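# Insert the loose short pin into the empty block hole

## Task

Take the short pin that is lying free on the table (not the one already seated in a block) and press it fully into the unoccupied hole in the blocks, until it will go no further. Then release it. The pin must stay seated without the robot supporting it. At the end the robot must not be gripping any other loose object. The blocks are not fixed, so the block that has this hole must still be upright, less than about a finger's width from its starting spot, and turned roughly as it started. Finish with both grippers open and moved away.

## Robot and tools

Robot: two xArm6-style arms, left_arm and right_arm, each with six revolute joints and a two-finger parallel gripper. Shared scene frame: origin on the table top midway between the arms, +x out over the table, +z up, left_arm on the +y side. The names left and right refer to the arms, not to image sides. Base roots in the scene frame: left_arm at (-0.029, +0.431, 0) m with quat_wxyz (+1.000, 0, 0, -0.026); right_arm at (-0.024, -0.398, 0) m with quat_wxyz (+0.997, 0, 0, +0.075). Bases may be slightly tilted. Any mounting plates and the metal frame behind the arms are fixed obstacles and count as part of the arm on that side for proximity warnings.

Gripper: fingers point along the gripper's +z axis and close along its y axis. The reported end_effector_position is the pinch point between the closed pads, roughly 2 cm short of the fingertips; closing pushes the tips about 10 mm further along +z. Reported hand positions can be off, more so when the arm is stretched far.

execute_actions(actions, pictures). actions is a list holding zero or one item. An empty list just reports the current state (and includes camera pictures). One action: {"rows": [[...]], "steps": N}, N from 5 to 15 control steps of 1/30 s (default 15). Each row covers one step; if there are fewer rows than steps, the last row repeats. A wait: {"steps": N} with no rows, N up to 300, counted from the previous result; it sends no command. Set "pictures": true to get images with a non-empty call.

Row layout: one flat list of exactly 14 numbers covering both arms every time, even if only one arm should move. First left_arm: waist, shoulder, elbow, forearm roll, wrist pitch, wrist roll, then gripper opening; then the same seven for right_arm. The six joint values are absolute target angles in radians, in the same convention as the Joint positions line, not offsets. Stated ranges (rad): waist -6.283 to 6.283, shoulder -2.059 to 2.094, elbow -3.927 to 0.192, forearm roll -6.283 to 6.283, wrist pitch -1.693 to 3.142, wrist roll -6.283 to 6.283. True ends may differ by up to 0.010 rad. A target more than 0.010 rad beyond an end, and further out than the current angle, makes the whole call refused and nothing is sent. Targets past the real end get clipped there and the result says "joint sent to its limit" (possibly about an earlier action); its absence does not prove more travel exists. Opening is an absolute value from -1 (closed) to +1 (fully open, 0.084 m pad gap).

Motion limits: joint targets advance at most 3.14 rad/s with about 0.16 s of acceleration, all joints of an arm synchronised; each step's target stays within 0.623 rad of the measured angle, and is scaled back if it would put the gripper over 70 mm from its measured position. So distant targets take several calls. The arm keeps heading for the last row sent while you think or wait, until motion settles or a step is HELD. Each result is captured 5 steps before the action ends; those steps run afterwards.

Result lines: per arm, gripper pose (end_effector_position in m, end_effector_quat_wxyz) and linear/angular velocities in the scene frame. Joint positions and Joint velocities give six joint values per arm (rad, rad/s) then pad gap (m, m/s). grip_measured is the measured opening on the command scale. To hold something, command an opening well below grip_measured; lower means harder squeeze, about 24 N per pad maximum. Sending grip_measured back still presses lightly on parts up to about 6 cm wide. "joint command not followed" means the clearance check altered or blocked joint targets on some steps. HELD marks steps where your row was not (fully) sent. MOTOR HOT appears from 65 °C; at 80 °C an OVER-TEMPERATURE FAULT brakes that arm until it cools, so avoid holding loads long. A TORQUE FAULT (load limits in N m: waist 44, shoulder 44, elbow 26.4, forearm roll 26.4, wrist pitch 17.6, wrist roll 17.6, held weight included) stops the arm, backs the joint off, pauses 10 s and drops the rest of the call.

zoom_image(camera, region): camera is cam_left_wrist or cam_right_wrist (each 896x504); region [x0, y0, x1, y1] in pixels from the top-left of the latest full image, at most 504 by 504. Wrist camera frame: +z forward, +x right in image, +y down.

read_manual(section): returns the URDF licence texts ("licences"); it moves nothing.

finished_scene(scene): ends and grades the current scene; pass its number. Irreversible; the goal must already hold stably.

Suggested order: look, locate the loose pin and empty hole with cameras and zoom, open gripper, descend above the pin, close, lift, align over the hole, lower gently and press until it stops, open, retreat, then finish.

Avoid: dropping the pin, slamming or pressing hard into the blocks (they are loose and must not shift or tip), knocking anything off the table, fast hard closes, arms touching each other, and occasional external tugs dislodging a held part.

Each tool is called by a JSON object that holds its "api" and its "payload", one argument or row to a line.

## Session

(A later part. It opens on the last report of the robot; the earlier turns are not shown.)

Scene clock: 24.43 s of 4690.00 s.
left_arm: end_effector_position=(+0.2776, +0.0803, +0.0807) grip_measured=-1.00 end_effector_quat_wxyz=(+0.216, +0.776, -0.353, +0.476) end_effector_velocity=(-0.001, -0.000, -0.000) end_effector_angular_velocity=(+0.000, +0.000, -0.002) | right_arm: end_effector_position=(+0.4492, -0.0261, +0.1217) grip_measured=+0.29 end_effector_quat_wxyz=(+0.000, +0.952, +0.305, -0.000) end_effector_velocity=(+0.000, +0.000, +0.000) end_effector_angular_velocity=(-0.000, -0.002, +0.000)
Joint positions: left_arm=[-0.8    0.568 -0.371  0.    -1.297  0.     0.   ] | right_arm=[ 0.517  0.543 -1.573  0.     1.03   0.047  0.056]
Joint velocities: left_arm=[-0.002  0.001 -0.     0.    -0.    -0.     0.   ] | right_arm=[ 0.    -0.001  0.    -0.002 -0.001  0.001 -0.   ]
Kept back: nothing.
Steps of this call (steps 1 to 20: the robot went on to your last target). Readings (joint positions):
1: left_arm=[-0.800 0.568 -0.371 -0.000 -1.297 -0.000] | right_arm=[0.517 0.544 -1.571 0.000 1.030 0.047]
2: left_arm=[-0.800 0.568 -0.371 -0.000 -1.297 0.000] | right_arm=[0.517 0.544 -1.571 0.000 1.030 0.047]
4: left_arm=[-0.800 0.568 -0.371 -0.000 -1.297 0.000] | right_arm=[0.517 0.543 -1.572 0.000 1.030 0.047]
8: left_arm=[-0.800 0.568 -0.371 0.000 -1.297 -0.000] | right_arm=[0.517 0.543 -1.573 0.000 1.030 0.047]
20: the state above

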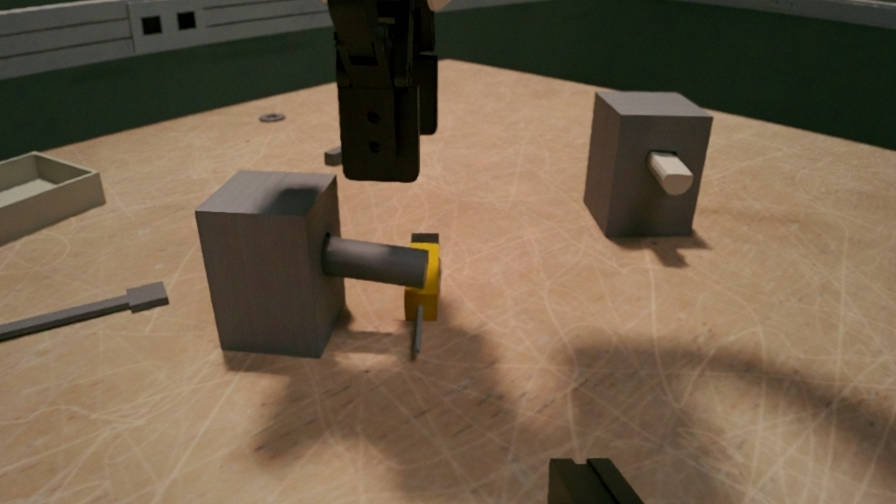

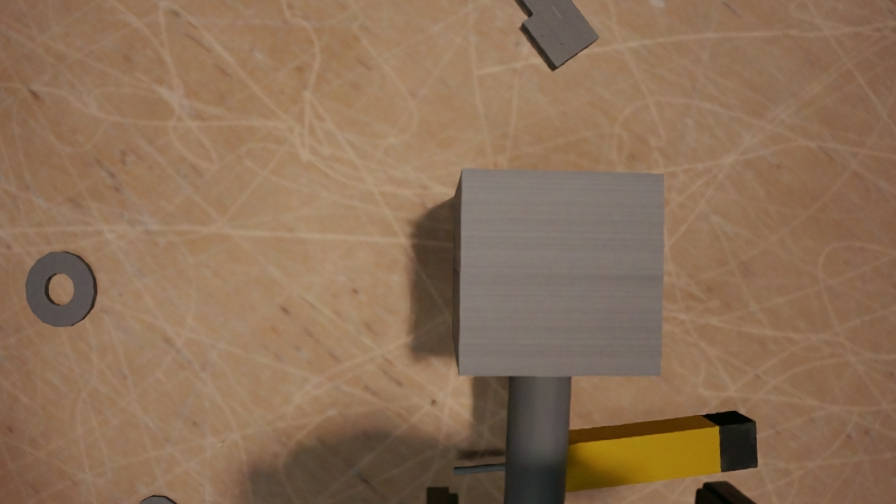

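{"api": "execute_actions", "payload": {
  "actions": [
    {"rows":[[-0.8,0.5679,-0.3708,0,-1.2971,0,-1,0.5170,0.5259,-1.5472,0,1.0213,0.0472,0.1],[-0.8,0.5679,-0.3708,0,-1.2971,0,-1,0.5174,0.5094,-1.5217,0,1.0123,0.0476,-0.1],[-0.8,0.5679,-0.3708,0,-1.2971,0,-1,0.5178,0.4928,-1.4961,0,1.0033,0.0480,-0.3],[-0.8,0.5679,-0.3708,0,-1.2971,0,-1,0.5182,0.4762,-1.4706,0,0.9944,0.0484,-0.5],[-0.8,0.5679,-0.3708,0,-1.2971,0,-1,0.5186,0.4596,-1.4451,0,0.9855,0.0488,-0.7],[-0.8,0.5679,-0.3708,0,-1.2971,0,-1,0.5190,0.4431,-1.4196,0,0.9765,0.0492,-0.9],[-0.8,0.5679,-0.3708,0,-1.2971,0,-1,0.5194,0.4265,-1.3940,0,0.9675,0.0496,-1],[-0.8,0.5679,-0.3708,0,-1.2971,0,-1,0.5198,0.4099,-1.3685,0,0.9586,0.0500,-1]],"steps":10}
  ]
}}

{"api": "execute_actions", "payload": {
  "actions": [
    {"rows":[[-0.8,0.5679,-0.3708,0,-1.2971,0,-1,0.5198,0.4187,-1.3645,0,0.9458,0.0500,-1],[-0.8,0.5679,-0.3708,0,-1.2971,0,-1,0.5198,0.4275,-1.3604,0,0.9329,0.0500,-1],[-0.8,0.5679,-0.3708,0,-1.2971,0,-1,0.5198,0.4363,-1.3564,0,0.9201,0.0500,-1],[-0.8,0.5679,-0.3708,0,-1.2971,0,-1,0.5198,0.4451,-1.3523,0,0.9072,0.0500,-1],[-0.8,0.5679,-0.3708,0,-1.2971,0,-1,0.5198,0.4539,-1.3483,0,0.8944,0.0500,-1],[-0.8,0.5679,-0.3708,0,-1.2971,0,-1,0.5198,0.4627,-1.3442,0,0.8815,0.0500,-1],[-0.8,0.5679,-0.3708,0,-1.2971,0,-1,0.5198,0.4714,-1.3402,0,0.8688,0.0500,-1],[-0.8,0.5679,-0.3708,0,-1.2971,0,-1,0.5198,0.4802,-1.3361,0,0.8559,0.0500,-1],[-0.8,0.5679,-0.3708,0,-1.2971,0,-1,0.5198,0.4890,-1.3321,0,0.8431,0.0500,-1],[-0.8,0.5679,-0.3708,0,-1.2971,0,-1,0.5198,0.4978,-1.3280,0,0.8302,0.0500,-1],[-0.8,0.5679,-0.3708,0,-1.2971,0,-1,0.5198,0.5066,-1.3240,0,0.8174,0.0500,-1],[-0.8,0.5679,-0.3708,0,-1.2971,0,-1,0.5198,0.5120,-1.3215,0,0.8095,0.0500,-1],[-0.8,0.5679,-0.3708,0,-1.2971,0,-1,0.5198,0.5154,-1.3199,0,0.8045,0.0500,-1]],"steps":15}
  ]
}}

{"api": "execute_actions", "payload": {
  "actions": [
    {"steps":12}
  ],
  "pictures": true
}}

Scene clock: 26.07 s of 4690.00 s.
left_arm: end_effector_position=(+0.2776, +0.0803, +0.0807) grip_measured=-1.00 end_effector_quat_wxyz=(+0.216, +0.776, -0.353, +0.476) end_effector_velocity=(+0.000, -0.000, +0.000) end_effector_angular_velocity=(-0.001, -0.000, +0.001) | right_arm: end_effector_position=(+0.4395, -0.0330, +0.1217) grip_measured=-0.37 end_effector_quat_wxyz=(+0.000, +0.952, +0.305, -0.000) end_effector_velocity=(-0.107, -0.075, +0.007) end_effector_angular_velocity=(+0.003, -0.002, +0.002)
Joint positions: left_arm=[-0.8    0.568 -0.371 -0.    -1.297 -0.     0.   ] | right_arm=[ 0.518  0.501 -1.508 -0.     1.007  0.048  0.028]
Joint velocities: left_arm=[ 0.     0.    -0.001  0.    -0.    -0.001  0.   ] | right_arm=[ 0.012 -0.464  0.701  0.001 -0.24   0.01  -0.187]
Steps of this call (steps 1 to 15: the robot went on to your last target; steps 16 to 44: nothing new was sent; steps 45 to 49: the first 5 steps of this action). Readings (joint positions):
45: left_arm=[-0.800 0.568 -0.371 -0.000 -1.297 0.000] | right_arm=[0.517 0.542 -1.572 -0.000 1.030 0.047]
46: left_arm=[-0.800 0.568 -0.371 -0.000 -1.297 -0.000] | right_arm=[0.517 0.538 -1.565 -0.000 1.027 0.047]
48: left_arm=[-0.800 0.568 -0.371 -0.000 -1.297 0.000] | right_arm=[0.517 0.516 -1.530 -0.000 1.015 0.047]
49: the state above

Scene clock: 26.57 s of 4690.00 s.
left_arm: end_effector_position=(+0.2776, +0.0803, +0.0807) grip_measured=-1.00 end_effector_quat_wxyz=(+0.216, +0.776, -0.353, +0.476) end_effector_velocity=(+0.000, -0.000, +0.001) end_effector_angular_velocity=(-0.001, -0.001, -0.000) | right_arm: end_effector_position=(+0.4178, -0.0485, +0.0776) grip_measured=-1.00 end_effector_quat_wxyz=(+0.000, +0.952, +0.305, -0.001) end_effector_velocity=(+0.001, +0.000, -0.159) end_effector_angular_velocity=(+0.009, -0.011, +0.000)
Joint positions: left_arm=[-0.8    0.568 -0.371 -0.    -1.297  0.     0.   ] | right_arm=[ 0.52   0.479 -1.337  0.     0.86   0.05   0.   ]
Joint velocities: left_arm=[-0.    -0.002 -0.     0.    -0.     0.     0.   ] | right_arm=[-0.     0.256  0.114 -0.    -0.384 -0.     0.   ]
Steps of this call (steps 1 to 5: the last 5 steps of your previous action; steps 6 to 15: the first 10 steps of this action). Readings (joint positions):
6: left_arm=[-0.800 0.568 -0.371 -0.000 -1.297 -0.000] | right_arm=[0.520 0.415 -1.378 0.000 0.962 0.050]
7: left_arm=[-0.800 0.568 -0.371 0.000 -1.297 0.000] | right_arm=[0.520 0.414 -1.372 0.000 0.955 0.050]
9: left_arm=[-0.800 0.568 -0.371 -0.000 -1.297 -0.000] | right_arm=[0.520 0.425 -1.365 -0.000 0.934 0.050]
13: left_arm=[-0.800 0.568 -0.371 0.000 -1.297 -0.000] | right_arm=[0.520 0.462 -1.345 0.000 0.886 0.050]
15: the state above

Scene clock: 26.97 s of 4690.00 s.
left_arm: end_effector_position=(+0.2775, +0.0803, +0.0807) grip_measured=-1.00 end_effector_quat_wxyz=(+0.216, +0.776, -0.353, +0.476) end_effector_velocity=(-0.000, +0.000, -0.001) end_effector_angular_velocity=(+0.001, +0.002, +0.000) | right_arm: end_effector_position=(+0.4181, -0.0482, +0.0561) grip_measured=-1.00 end_effector_quat_wxyz=(-0.000, +0.952, +0.305, +0.001) end_effector_velocity=(-0.003, -0.003, -0.005) end_effector_angular_velocity=(-0.007, +0.009, +0.000)
Joint positions: left_arm=[-0.8    0.568 -0.371  0.    -1.297  0.     0.   ] | right_arm=[ 0.52   0.514 -1.321 -0.     0.804  0.05   0.   ]
Joint velocities: left_arm=[-0.     0.001  0.    -0.     0.    -0.     0.   ] | right_arm=[-0.001  0.005  0.008  0.001 -0.001 -0.001  0.   ]
Kept back: nothing.
Steps of this call (steps 1 to 5: the last 5 steps of your previous action; steps 6 to 12: the robot went on to your last target). Readings (joint positions):
1: left_arm=[-0.800 0.568 -0.371 0.000 -1.297 -0.000] | right_arm=[0.520 0.488 -1.333 0.000 0.847 0.050]
2: left_arm=[-0.800 0.568 -0.371 0.000 -1.297 -0.000] | right_arm=[0.520 0.496 -1.329 0.000 0.834 0.050]
4: left_arm=[-0.800 0.568 -0.371 -0.000 -1.297 -0.000] | right_arm=[0.520 0.510 -1.322 0.000 0.815 0.050]
8: left_arm=[-0.800 0.568 -0.371 -0.000 -1.297 0.000] | right_arm=[0.520 0.516 -1.320 0.000 0.805 0.050]
12: the state above

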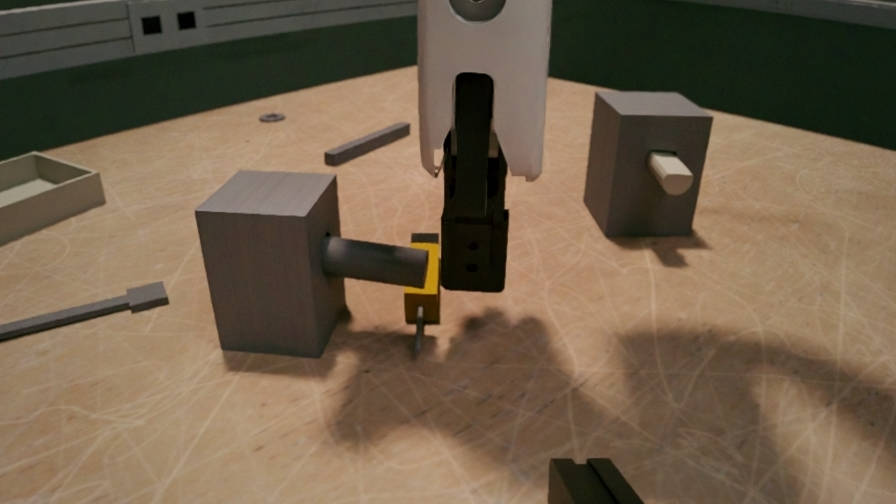

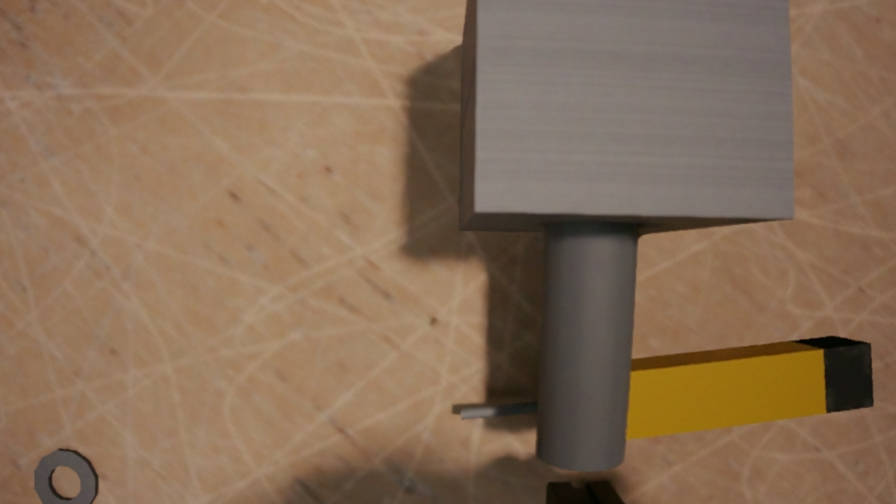

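{"api": "execute_actions", "payload": {
  "actions": [
    {"rows":[[-0.8,0.5679,-0.3708,0,-1.2971,0,-1,0.5197,0.5184,-1.3249,0,0.8065,0.0499,-1],[-0.8,0.5679,-0.3708,0,-1.2971,0,-1,0.5197,0.5214,-1.3298,0,0.8084,0.0499,-1],[-0.8,0.5679,-0.3708,0,-1.2971,0,-1,0.5196,0.5245,-1.3347,0,0.8102,0.0498,-1],[-0.8,0.5679,-0.3708,0,-1.2971,0,-1,0.5195,0.5275,-1.3397,0,0.8122,0.0497,-1],[-0.8,0.5679,-0.3708,0,-1.2971,0,-1,0.5195,0.5290,-1.3421,0,0.8131,0.0497,-1],[-0.8,0.5679,-0.3708,0,-1.2971,0,-1,0.5194,0.5305,-1.3446,0,0.8141,0.0496,-1],[-0.8,0.5679,-0.3708,0,-1.2971,0,-1,0.5194,0.5320,-1.3470,0,0.8150,0.0496,-1],[-0.8,0.5679,-0.3708,0,-1.2971,0,-1,0.5193,0.5335,-1.3495,0,0.8160,0.0495,-1]],"steps":12}
  ]
}}

{"api": "execute_actions", "payload": {
  "actions": [
    {"steps":10}
  ],
  "pictures": true
}}

Scene clock: 27.77 s of 4690.00 s.
left_arm: end_effector_position=(+0.2776, +0.0803, +0.0807) grip_measured=-1.00 end_effector_quat_wxyz=(+0.216, +0.776, -0.353, +0.476) end_effector_velocity=(+0.000, +0.000, -0.000) end_effector_angular_velocity=(+0.001, +0.000, +0.000) | right_arm: end_effector_position=(+0.4211, -0.0461, +0.0551) grip_measured=-1.00 end_effector_quat_wxyz=(-0.000, +0.952, +0.305, +0.000) end_effector_velocity=(+0.014, +0.011, -0.001) end_effector_angular_velocity=(+0.000, +0.001, +0.000)
Joint positions: left_arm=[-0.8    0.568 -0.371 -0.    -1.297 -0.     0.   ] | right_arm=[ 0.519  0.529 -1.341 -0.     0.813  0.05   0.   ]
Joint velocities: left_arm=[ 0.001  0.001 -0.     0.     0.     0.001  0.   ] | right_arm=[-0.001  0.054 -0.087  0.001  0.033 -0.002  0.   ]
Steps of this call (steps 1 to 17: the robot went on to your last target; steps 18 to 24: the first 7 steps of this action). Readings (joint positions):
18: left_arm=[-0.800 0.568 -0.371 -0.000 -1.297 -0.000] | right_arm=[0.520 0.516 -1.320 0.000 0.805 0.050]
19: left_arm=[-0.800 0.568 -0.371 0.000 -1.297 0.000] | right_arm=[0.520 0.517 -1.322 0.000 0.806 0.050]
21: left_arm=[-0.800 0.568 -0.371 0.000 -1.297 -0.000] | right_arm=[0.520 0.521 -1.330 0.000 0.808 0.050]
24: the state above

Scene clock: 28.10 s of 4690.00 s.
left_arm: end_effector_position=(+0.2776, +0.0803, +0.0807) grip_measured=-1.00 end_effector_quat_wxyz=(+0.216, +0.776, -0.353, +0.476) end_effector_velocity=(-0.000, -0.000, +0.000) end_effector_angular_velocity=(-0.000, +0.000, -0.001) | right_arm: end_effector_position=(+0.4224, -0.0452, +0.0551) grip_measured=-1.00 end_effector_quat_wxyz=(+0.000, +0.952, +0.305, -0.000) end_effector_velocity=(+0.000, +0.000, +0.001) end_effector_angular_velocity=(+0.000, -0.001, +0.001)
Joint positions: left_arm=[-0.8    0.568 -0.371 -0.    -1.297 -0.     0.   ] | right_arm=[ 0.519  0.533 -1.349  0.     0.816  0.05   0.   ]
Joint velocities: left_arm=[-0.001 -0.     0.     0.    -0.    -0.     0.   ] | right_arm=[ 0.    -0.001 -0.    -0.     0.    -0.001  0.   ]
Kept back: nothing.
Steps of this call (steps 1 to 5: the last 5 steps of your previous action; steps 6 to 10: the robot went on to your last target). Readings (joint positions):
1: left_arm=[-0.800 0.568 -0.371 -0.000 -1.297 0.000] | right_arm=[0.519 0.530 -1.344 -0.000 0.814 0.050]
2: left_arm=[-0.800 0.568 -0.371 -0.000 -1.297 -0.000] | right_arm=[0.519 0.532 -1.347 -0.000 0.815 0.050]
4: left_arm=[-0.800 0.568 -0.371 -0.000 -1.297 -0.000] | right_arm=[0.519 0.533 -1.349 -0.000 0.816 0.050]
8: left_arm=[-0.800 0.568 -0.371 0.000 -1.297 0.000] | right_arm=[0.519 0.533 -1.349 0.000 0.816 0.050]
10: the state above

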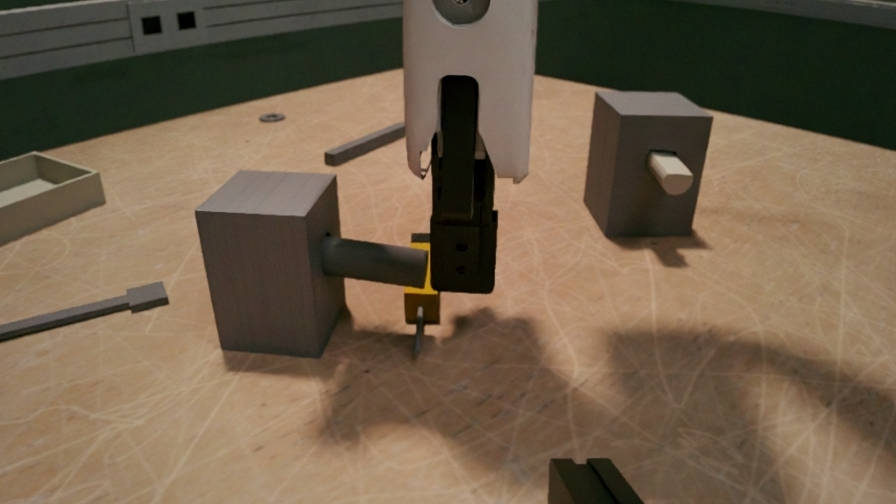

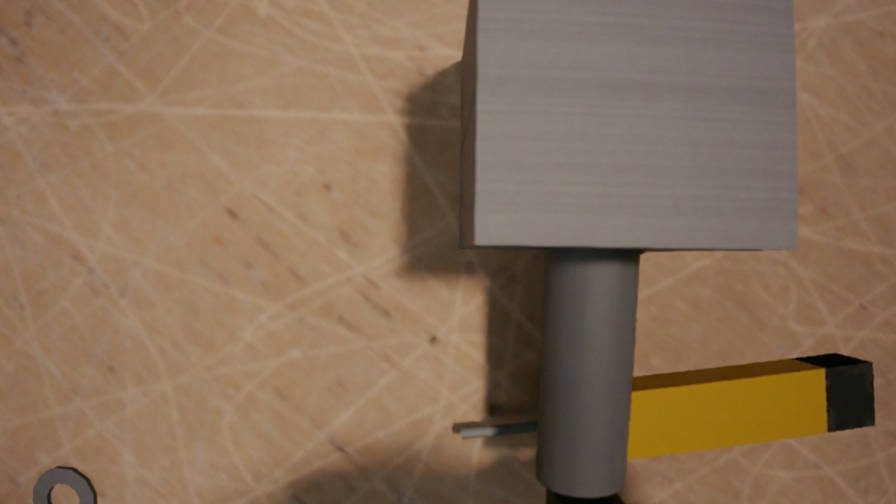

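{"api": "execute_actions", "payload": {
  "actions": [
    {"rows":[[-0.8,0.5679,-0.3708,0,-1.2971,0,-1,0.5193,0.5350,-1.3520,0,0.8170,0.0495,-1],[-0.8,0.5679,-0.3708,0,-1.2971,0,-1,0.5192,0.5366,-1.3545,0,0.8179,0.0494,-1],[-0.8,0.5679,-0.3708,0,-1.2971,0,-1,0.5192,0.5381,-1.3569,0,0.8188,0.0494,-1],[-0.8,0.5679,-0.3708,0,-1.2971,0,-1,0.5191,0.5396,-1.3594,0,0.8198,0.0493,-1],[-0.8,0.5679,-0.3708,0,-1.2971,0,-1,0.5191,0.5411,-1.3619,0,0.8208,0.0493,-1],[-0.8,0.5679,-0.3708,0,-1.2971,0,-1,0.5190,0.5426,-1.3643,0,0.8217,0.0492,-1],[-0.8,0.5679,-0.3708,0,-1.2971,0,-1,0.5190,0.5441,-1.3668,0,0.8227,0.0492,-1],[-0.8,0.5679,-0.3708,0,-1.2971,0,-1,0.5190,0.5456,-1.3693,0,0.8237,0.0492,-1]],"steps":12}
  ]
}}

{"api": "execute_actions", "payload": {
  "actions": [
    {"steps":10}
  ],
  "pictures": true
}}

Scene clock: 28.70 s of 4690.00 s.
left_arm: end_effector_position=(+0.2776, +0.0803, +0.0807) grip_measured=-1.00 end_effector_quat_wxyz=(+0.216, +0.776, -0.353, +0.476) end_effector_velocity=(-0.000, +0.001, -0.001) end_effector_angular_velocity=(+0.003, +0.001, +0.000) | right_arm: end_effector_position=(+0.4244, -0.0438, +0.0550) grip_measured=-1.00 end_effector_quat_wxyz=(+0.000, +0.952, +0.305, -0.000) end_effector_velocity=(+0.007, +0.004, -0.003) end_effector_angular_velocity=(-0.012, +0.015, -0.001)
Joint positions: left_arm=[-0.8    0.568 -0.371 -0.    -1.297  0.     0.   ] | right_arm=[ 0.519  0.541 -1.362  0.     0.821  0.049  0.   ]
Joint velocities: left_arm=[ 0.001  0.003  0.    -0.    -0.     0.002  0.   ] | right_arm=[-0.001  0.041 -0.062  0.     0.04  -0.001  0.   ]
Steps of this call (steps 1 to 11: the robot went on to your last target; steps 12 to 18: the first 7 steps of this action). Readings (joint positions):
12: left_arm=[-0.800 0.568 -0.371 -0.000 -1.297 -0.000] | right_arm=[0.519 0.534 -1.350 0.000 0.816 0.049]
13: left_arm=[-0.800 0.568 -0.371 -0.000 -1.297 0.000] | right_arm=[0.519 0.534 -1.351 0.000 0.817 0.049]
15: left_arm=[-0.800 0.568 -0.371 0.000 -1.297 0.000] | right_arm=[0.519 0.537 -1.355 0.000 0.818 0.049]
18: the state above

Scene clock: 29.03 s of 4690.00 s.
left_arm: end_effector_position=(+0.2776, +0.0803, +0.0807) grip_measured=-1.00 end_effector_quat_wxyz=(+0.216, +0.776, -0.353, +0.476) end_effector_velocity=(+0.000, +0.000, +0.000) end_effector_angular_velocity=(-0.000, -0.001, -0.000) | right_arm: end_effector_position=(+0.4255, -0.0430, +0.0549) grip_measured=-1.00 end_effector_quat_wxyz=(+0.000, +0.952, +0.305, -0.000) end_effector_velocity=(+0.000, +0.000, +0.000) end_effector_angular_velocity=(+0.002, -0.001, -0.001)
Joint positions: left_arm=[-0.8    0.568 -0.371 -0.    -1.297 -0.     0.   ] | right_arm=[ 0.519  0.546 -1.369  0.     0.824  0.049  0.   ]
Joint velocities: left_arm=[ 0. -0.  0.  0. -0.  0.  0.] | right_arm=[-0.     0.    -0.001  0.001 -0.001 -0.     0.   ]
Kept back: nothing.
Steps of this call (steps 1 to 5: the last 5 steps of your previous action; steps 6 to 10: the robot went on to your last target). Readings (joint positions):
1: left_arm=[-0.800 0.568 -0.371 0.000 -1.297 0.000] | right_arm=[0.519 0.543 -1.364 0.000 0.822 0.049]
2: left_arm=[-0.800 0.568 -0.371 0.000 -1.297 -0.000] | right_arm=[0.519 0.544 -1.366 0.000 0.823 0.049]
4: left_arm=[-0.800 0.568 -0.371 -0.000 -1.297 0.000] | right_arm=[0.519 0.545 -1.368 0.000 0.824 0.049]
8: left_arm=[-0.800 0.568 -0.371 0.000 -1.297 0.000] | right_arm=[0.519 0.546 -1.369 0.000 0.824 0.049]
10: the state above

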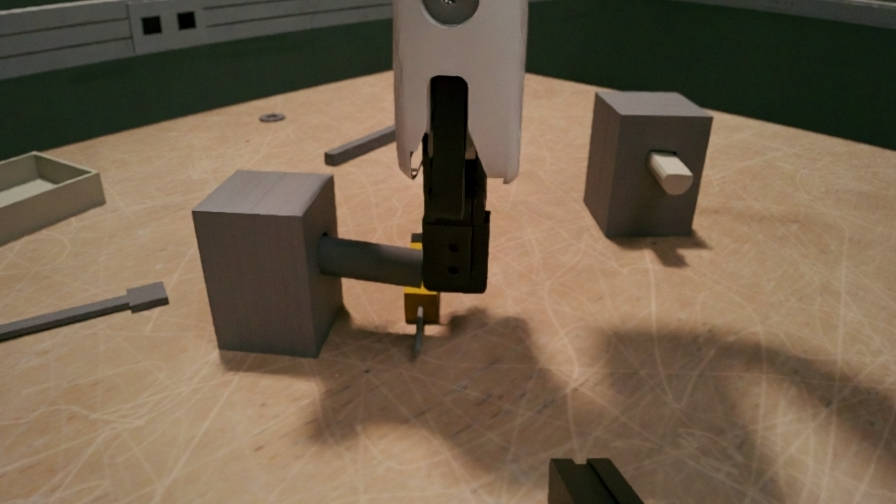

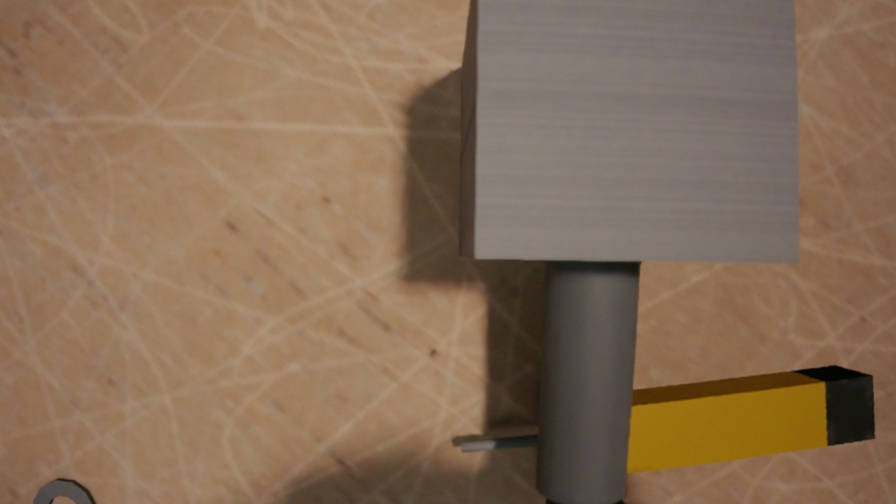

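{"api": "execute_actions", "payload": {
  "actions": [
    {"rows":[[-0.8,0.5679,-0.3708,0,-1.2971,0,-1,0.5192,0.5381,-1.3569,0,0.8188,0.0494,-1],[-0.8,0.5679,-0.3708,0,-1.2971,0,-1,0.5194,0.5305,-1.3446,0,0.8141,0.0496,-1],[-0.8,0.5679,-0.3708,0,-1.2971,0,-1,0.5196,0.5230,-1.3322,0,0.8092,0.0498,-1],[-0.8,0.5679,-0.3708,0,-1.2971,0,-1,0.5198,0.5154,-1.3199,0,0.8045,0.0500,-1],[-0.8,0.5679,-0.3708,0,-1.2971,0,-1,0.5198,0.5066,-1.3240,0,0.8174,0.0500,-1],[-0.8,0.5679,-0.3708,0,-1.2971,0,-1,0.5198,0.4978,-1.3280,0,0.8302,0.0500,-1],[-0.8,0.5679,-0.3708,0,-1.2971,0,-1,0.5198,0.4890,-1.3321,0,0.8431,0.0500,-1],[-0.8,0.5679,-0.3708,0,-1.2971,0,-1,0.5198,0.4802,-1.3361,0,0.8559,0.0500,-1],[-0.8,0.5679,-0.3708,0,-1.2971,0,-1,0.5198,0.4714,-1.3402,0,0.8688,0.0500,-1],[-0.8,0.5679,-0.3708,0,-1.2971,0,-1,0.5198,0.4627,-1.3442,0,0.8815,0.0500,-1],[-0.8,0.5679,-0.3708,0,-1.2971,0,-1,0.5198,0.4539,-1.3483,0,0.8944,0.0500,-1],[-0.8,0.5679,-0.3708,0,-1.2971,0,-1,0.5198,0.4451,-1.3523,0,0.9072,0.0500,-1],[-0.8,0.5679,-0.3708,0,-1.2971,0,-1,0.5198,0.4363,-1.3564,0,0.9201,0.0500,-1],[-0.8,0.5679,-0.3708,0,-1.2971,0,-1,0.5198,0.4275,-1.3604,0,0.9329,0.0500,-1],[-0.8,0.5679,-0.3708,0,-1.2971,0,-1,0.5198,0.4187,-1.3645,0,0.9458,0.0500,-1]],"steps":15}
  ]
}}

{"api": "execute_actions", "payload": {
  "actions": [
    {"steps":12}
  ],
  "pictures": true
}}

Scene clock: 29.70 s of 4690.00 s.
left_arm: end_effector_position=(+0.2776, +0.0803, +0.0807) grip_measured=-1.00 end_effector_quat_wxyz=(+0.216, +0.776, -0.353, +0.476) end_effector_velocity=(+0.000, +0.000, +0.000) end_effector_angular_velocity=(-0.001, -0.000, +0.001) | right_arm: end_effector_position=(+0.4183, -0.0481, +0.0755) grip_measured=-1.00 end_effector_quat_wxyz=(+0.000, +0.952, +0.305, -0.000) end_effector_velocity=(+0.021, +0.016, +0.190) end_effector_angular_velocity=(+0.046, -0.058, -0.001)
Joint positions: left_arm=[-0.8    0.568 -0.371  0.    -1.297 -0.     0.   ] | right_arm=[ 0.52   0.483 -1.335  0.     0.853  0.05   0.   ]
Joint velocities: left_arm=[ 0.    -0.001  0.001 -0.     0.    -0.     0.   ] | right_arm=[-0.    -0.285 -0.147 -0.     0.358  0.001  0.   ]
Steps of this call (steps 1 to 10: the robot went on to your last target; steps 11 to 20: the first 10 steps of this action). Readings (joint positions):
11: left_arm=[-0.800 0.568 -0.371 -0.000 -1.297 0.000] | right_arm=[0.519 0.545 -1.369 -0.000 0.823 0.049]
12: left_arm=[-0.800 0.568 -0.371 -0.000 -1.297 -0.000] | right_arm=[0.519 0.543 -1.365 -0.000 0.821 0.049]
14: left_arm=[-0.800 0.568 -0.371 -0.000 -1.297 0.000] | right_arm=[0.519 0.531 -1.347 -0.000 0.814 0.050]
18: left_arm=[-0.800 0.568 -0.371 -0.000 -1.297 -0.000] | right_arm=[0.520 0.502 -1.327 0.000 0.830 0.050]
20: the state above

Scene clock: 30.10 s of 4690.00 s.
left_arm: end_effector_position=(+0.2776, +0.0803, +0.0807) grip_measured=-1.00 end_effector_quat_wxyz=(+0.216, +0.776, -0.353, +0.476) end_effector_velocity=(-0.000, +0.001, -0.001) end_effector_angular_velocity=(+0.002, +0.002, -0.000) | right_arm: end_effector_position=(+0.4175, -0.0487, +0.1155) grip_measured=-1.00 end_effector_quat_wxyz=(+0.000, +0.952, +0.305, -0.001) end_effector_velocity=(-0.011, -0.010, -0.022) end_effector_angular_velocity=(-0.036, +0.043, -0.000)
Joint positions: left_arm=[-0.8    0.568 -0.371  0.    -1.297  0.     0.   ] | right_arm=[ 0.52   0.419 -1.364  0.     0.945  0.05   0.   ]
Joint velocities: left_arm=[0.    0.001 0.001 0.    0.    0.    0.   ] | right_arm=[-0.001  0.021  0.024 -0.002  0.011  0.001  0.   ]
Kept back: nothing.
Steps of this call (steps 1 to 5: the last 5 steps of your previous action; steps 6 to 12: the robot went on to your last target). Readings (joint positions):
1: left_arm=[-0.800 0.568 -0.371 0.000 -1.297 -0.000] | right_arm=[0.520 0.474 -1.340 -0.000 0.865 0.050]
2: left_arm=[-0.800 0.568 -0.371 -0.000 -1.297 -0.000] | right_arm=[0.520 0.464 -1.345 -0.000 0.877 0.050]
4: left_arm=[-0.800 0.568 -0.371 -0.000 -1.297 0.000] | right_arm=[0.520 0.447 -1.353 -0.000 0.903 0.050]
8: left_arm=[-0.800 0.568 -0.371 0.000 -1.297 0.000] | right_arm=[0.520 0.419 -1.366 -0.000 0.941 0.050]
12: the state above

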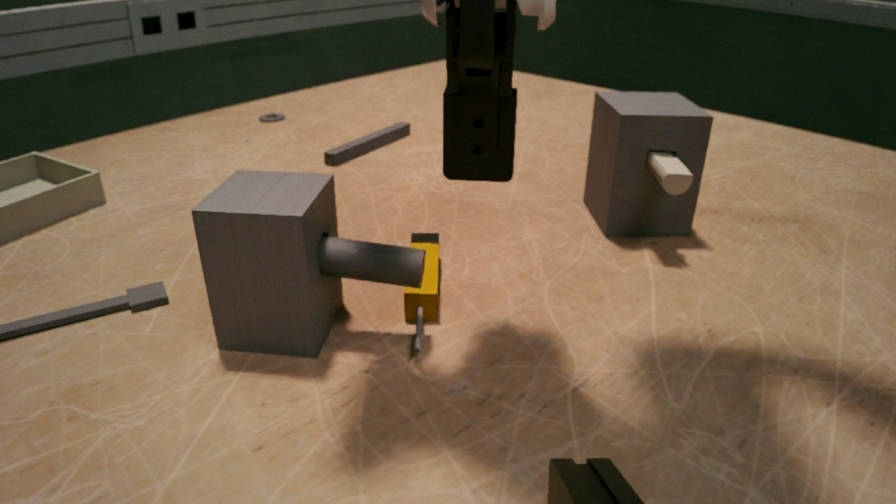

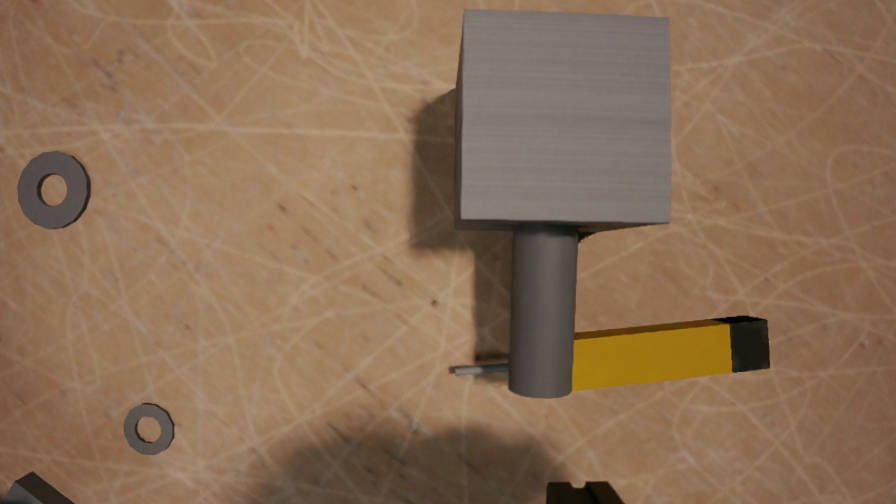

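{"api": "finished_scene", "payload": {
  "scene": 2
}}

The scene is finished: the task was done.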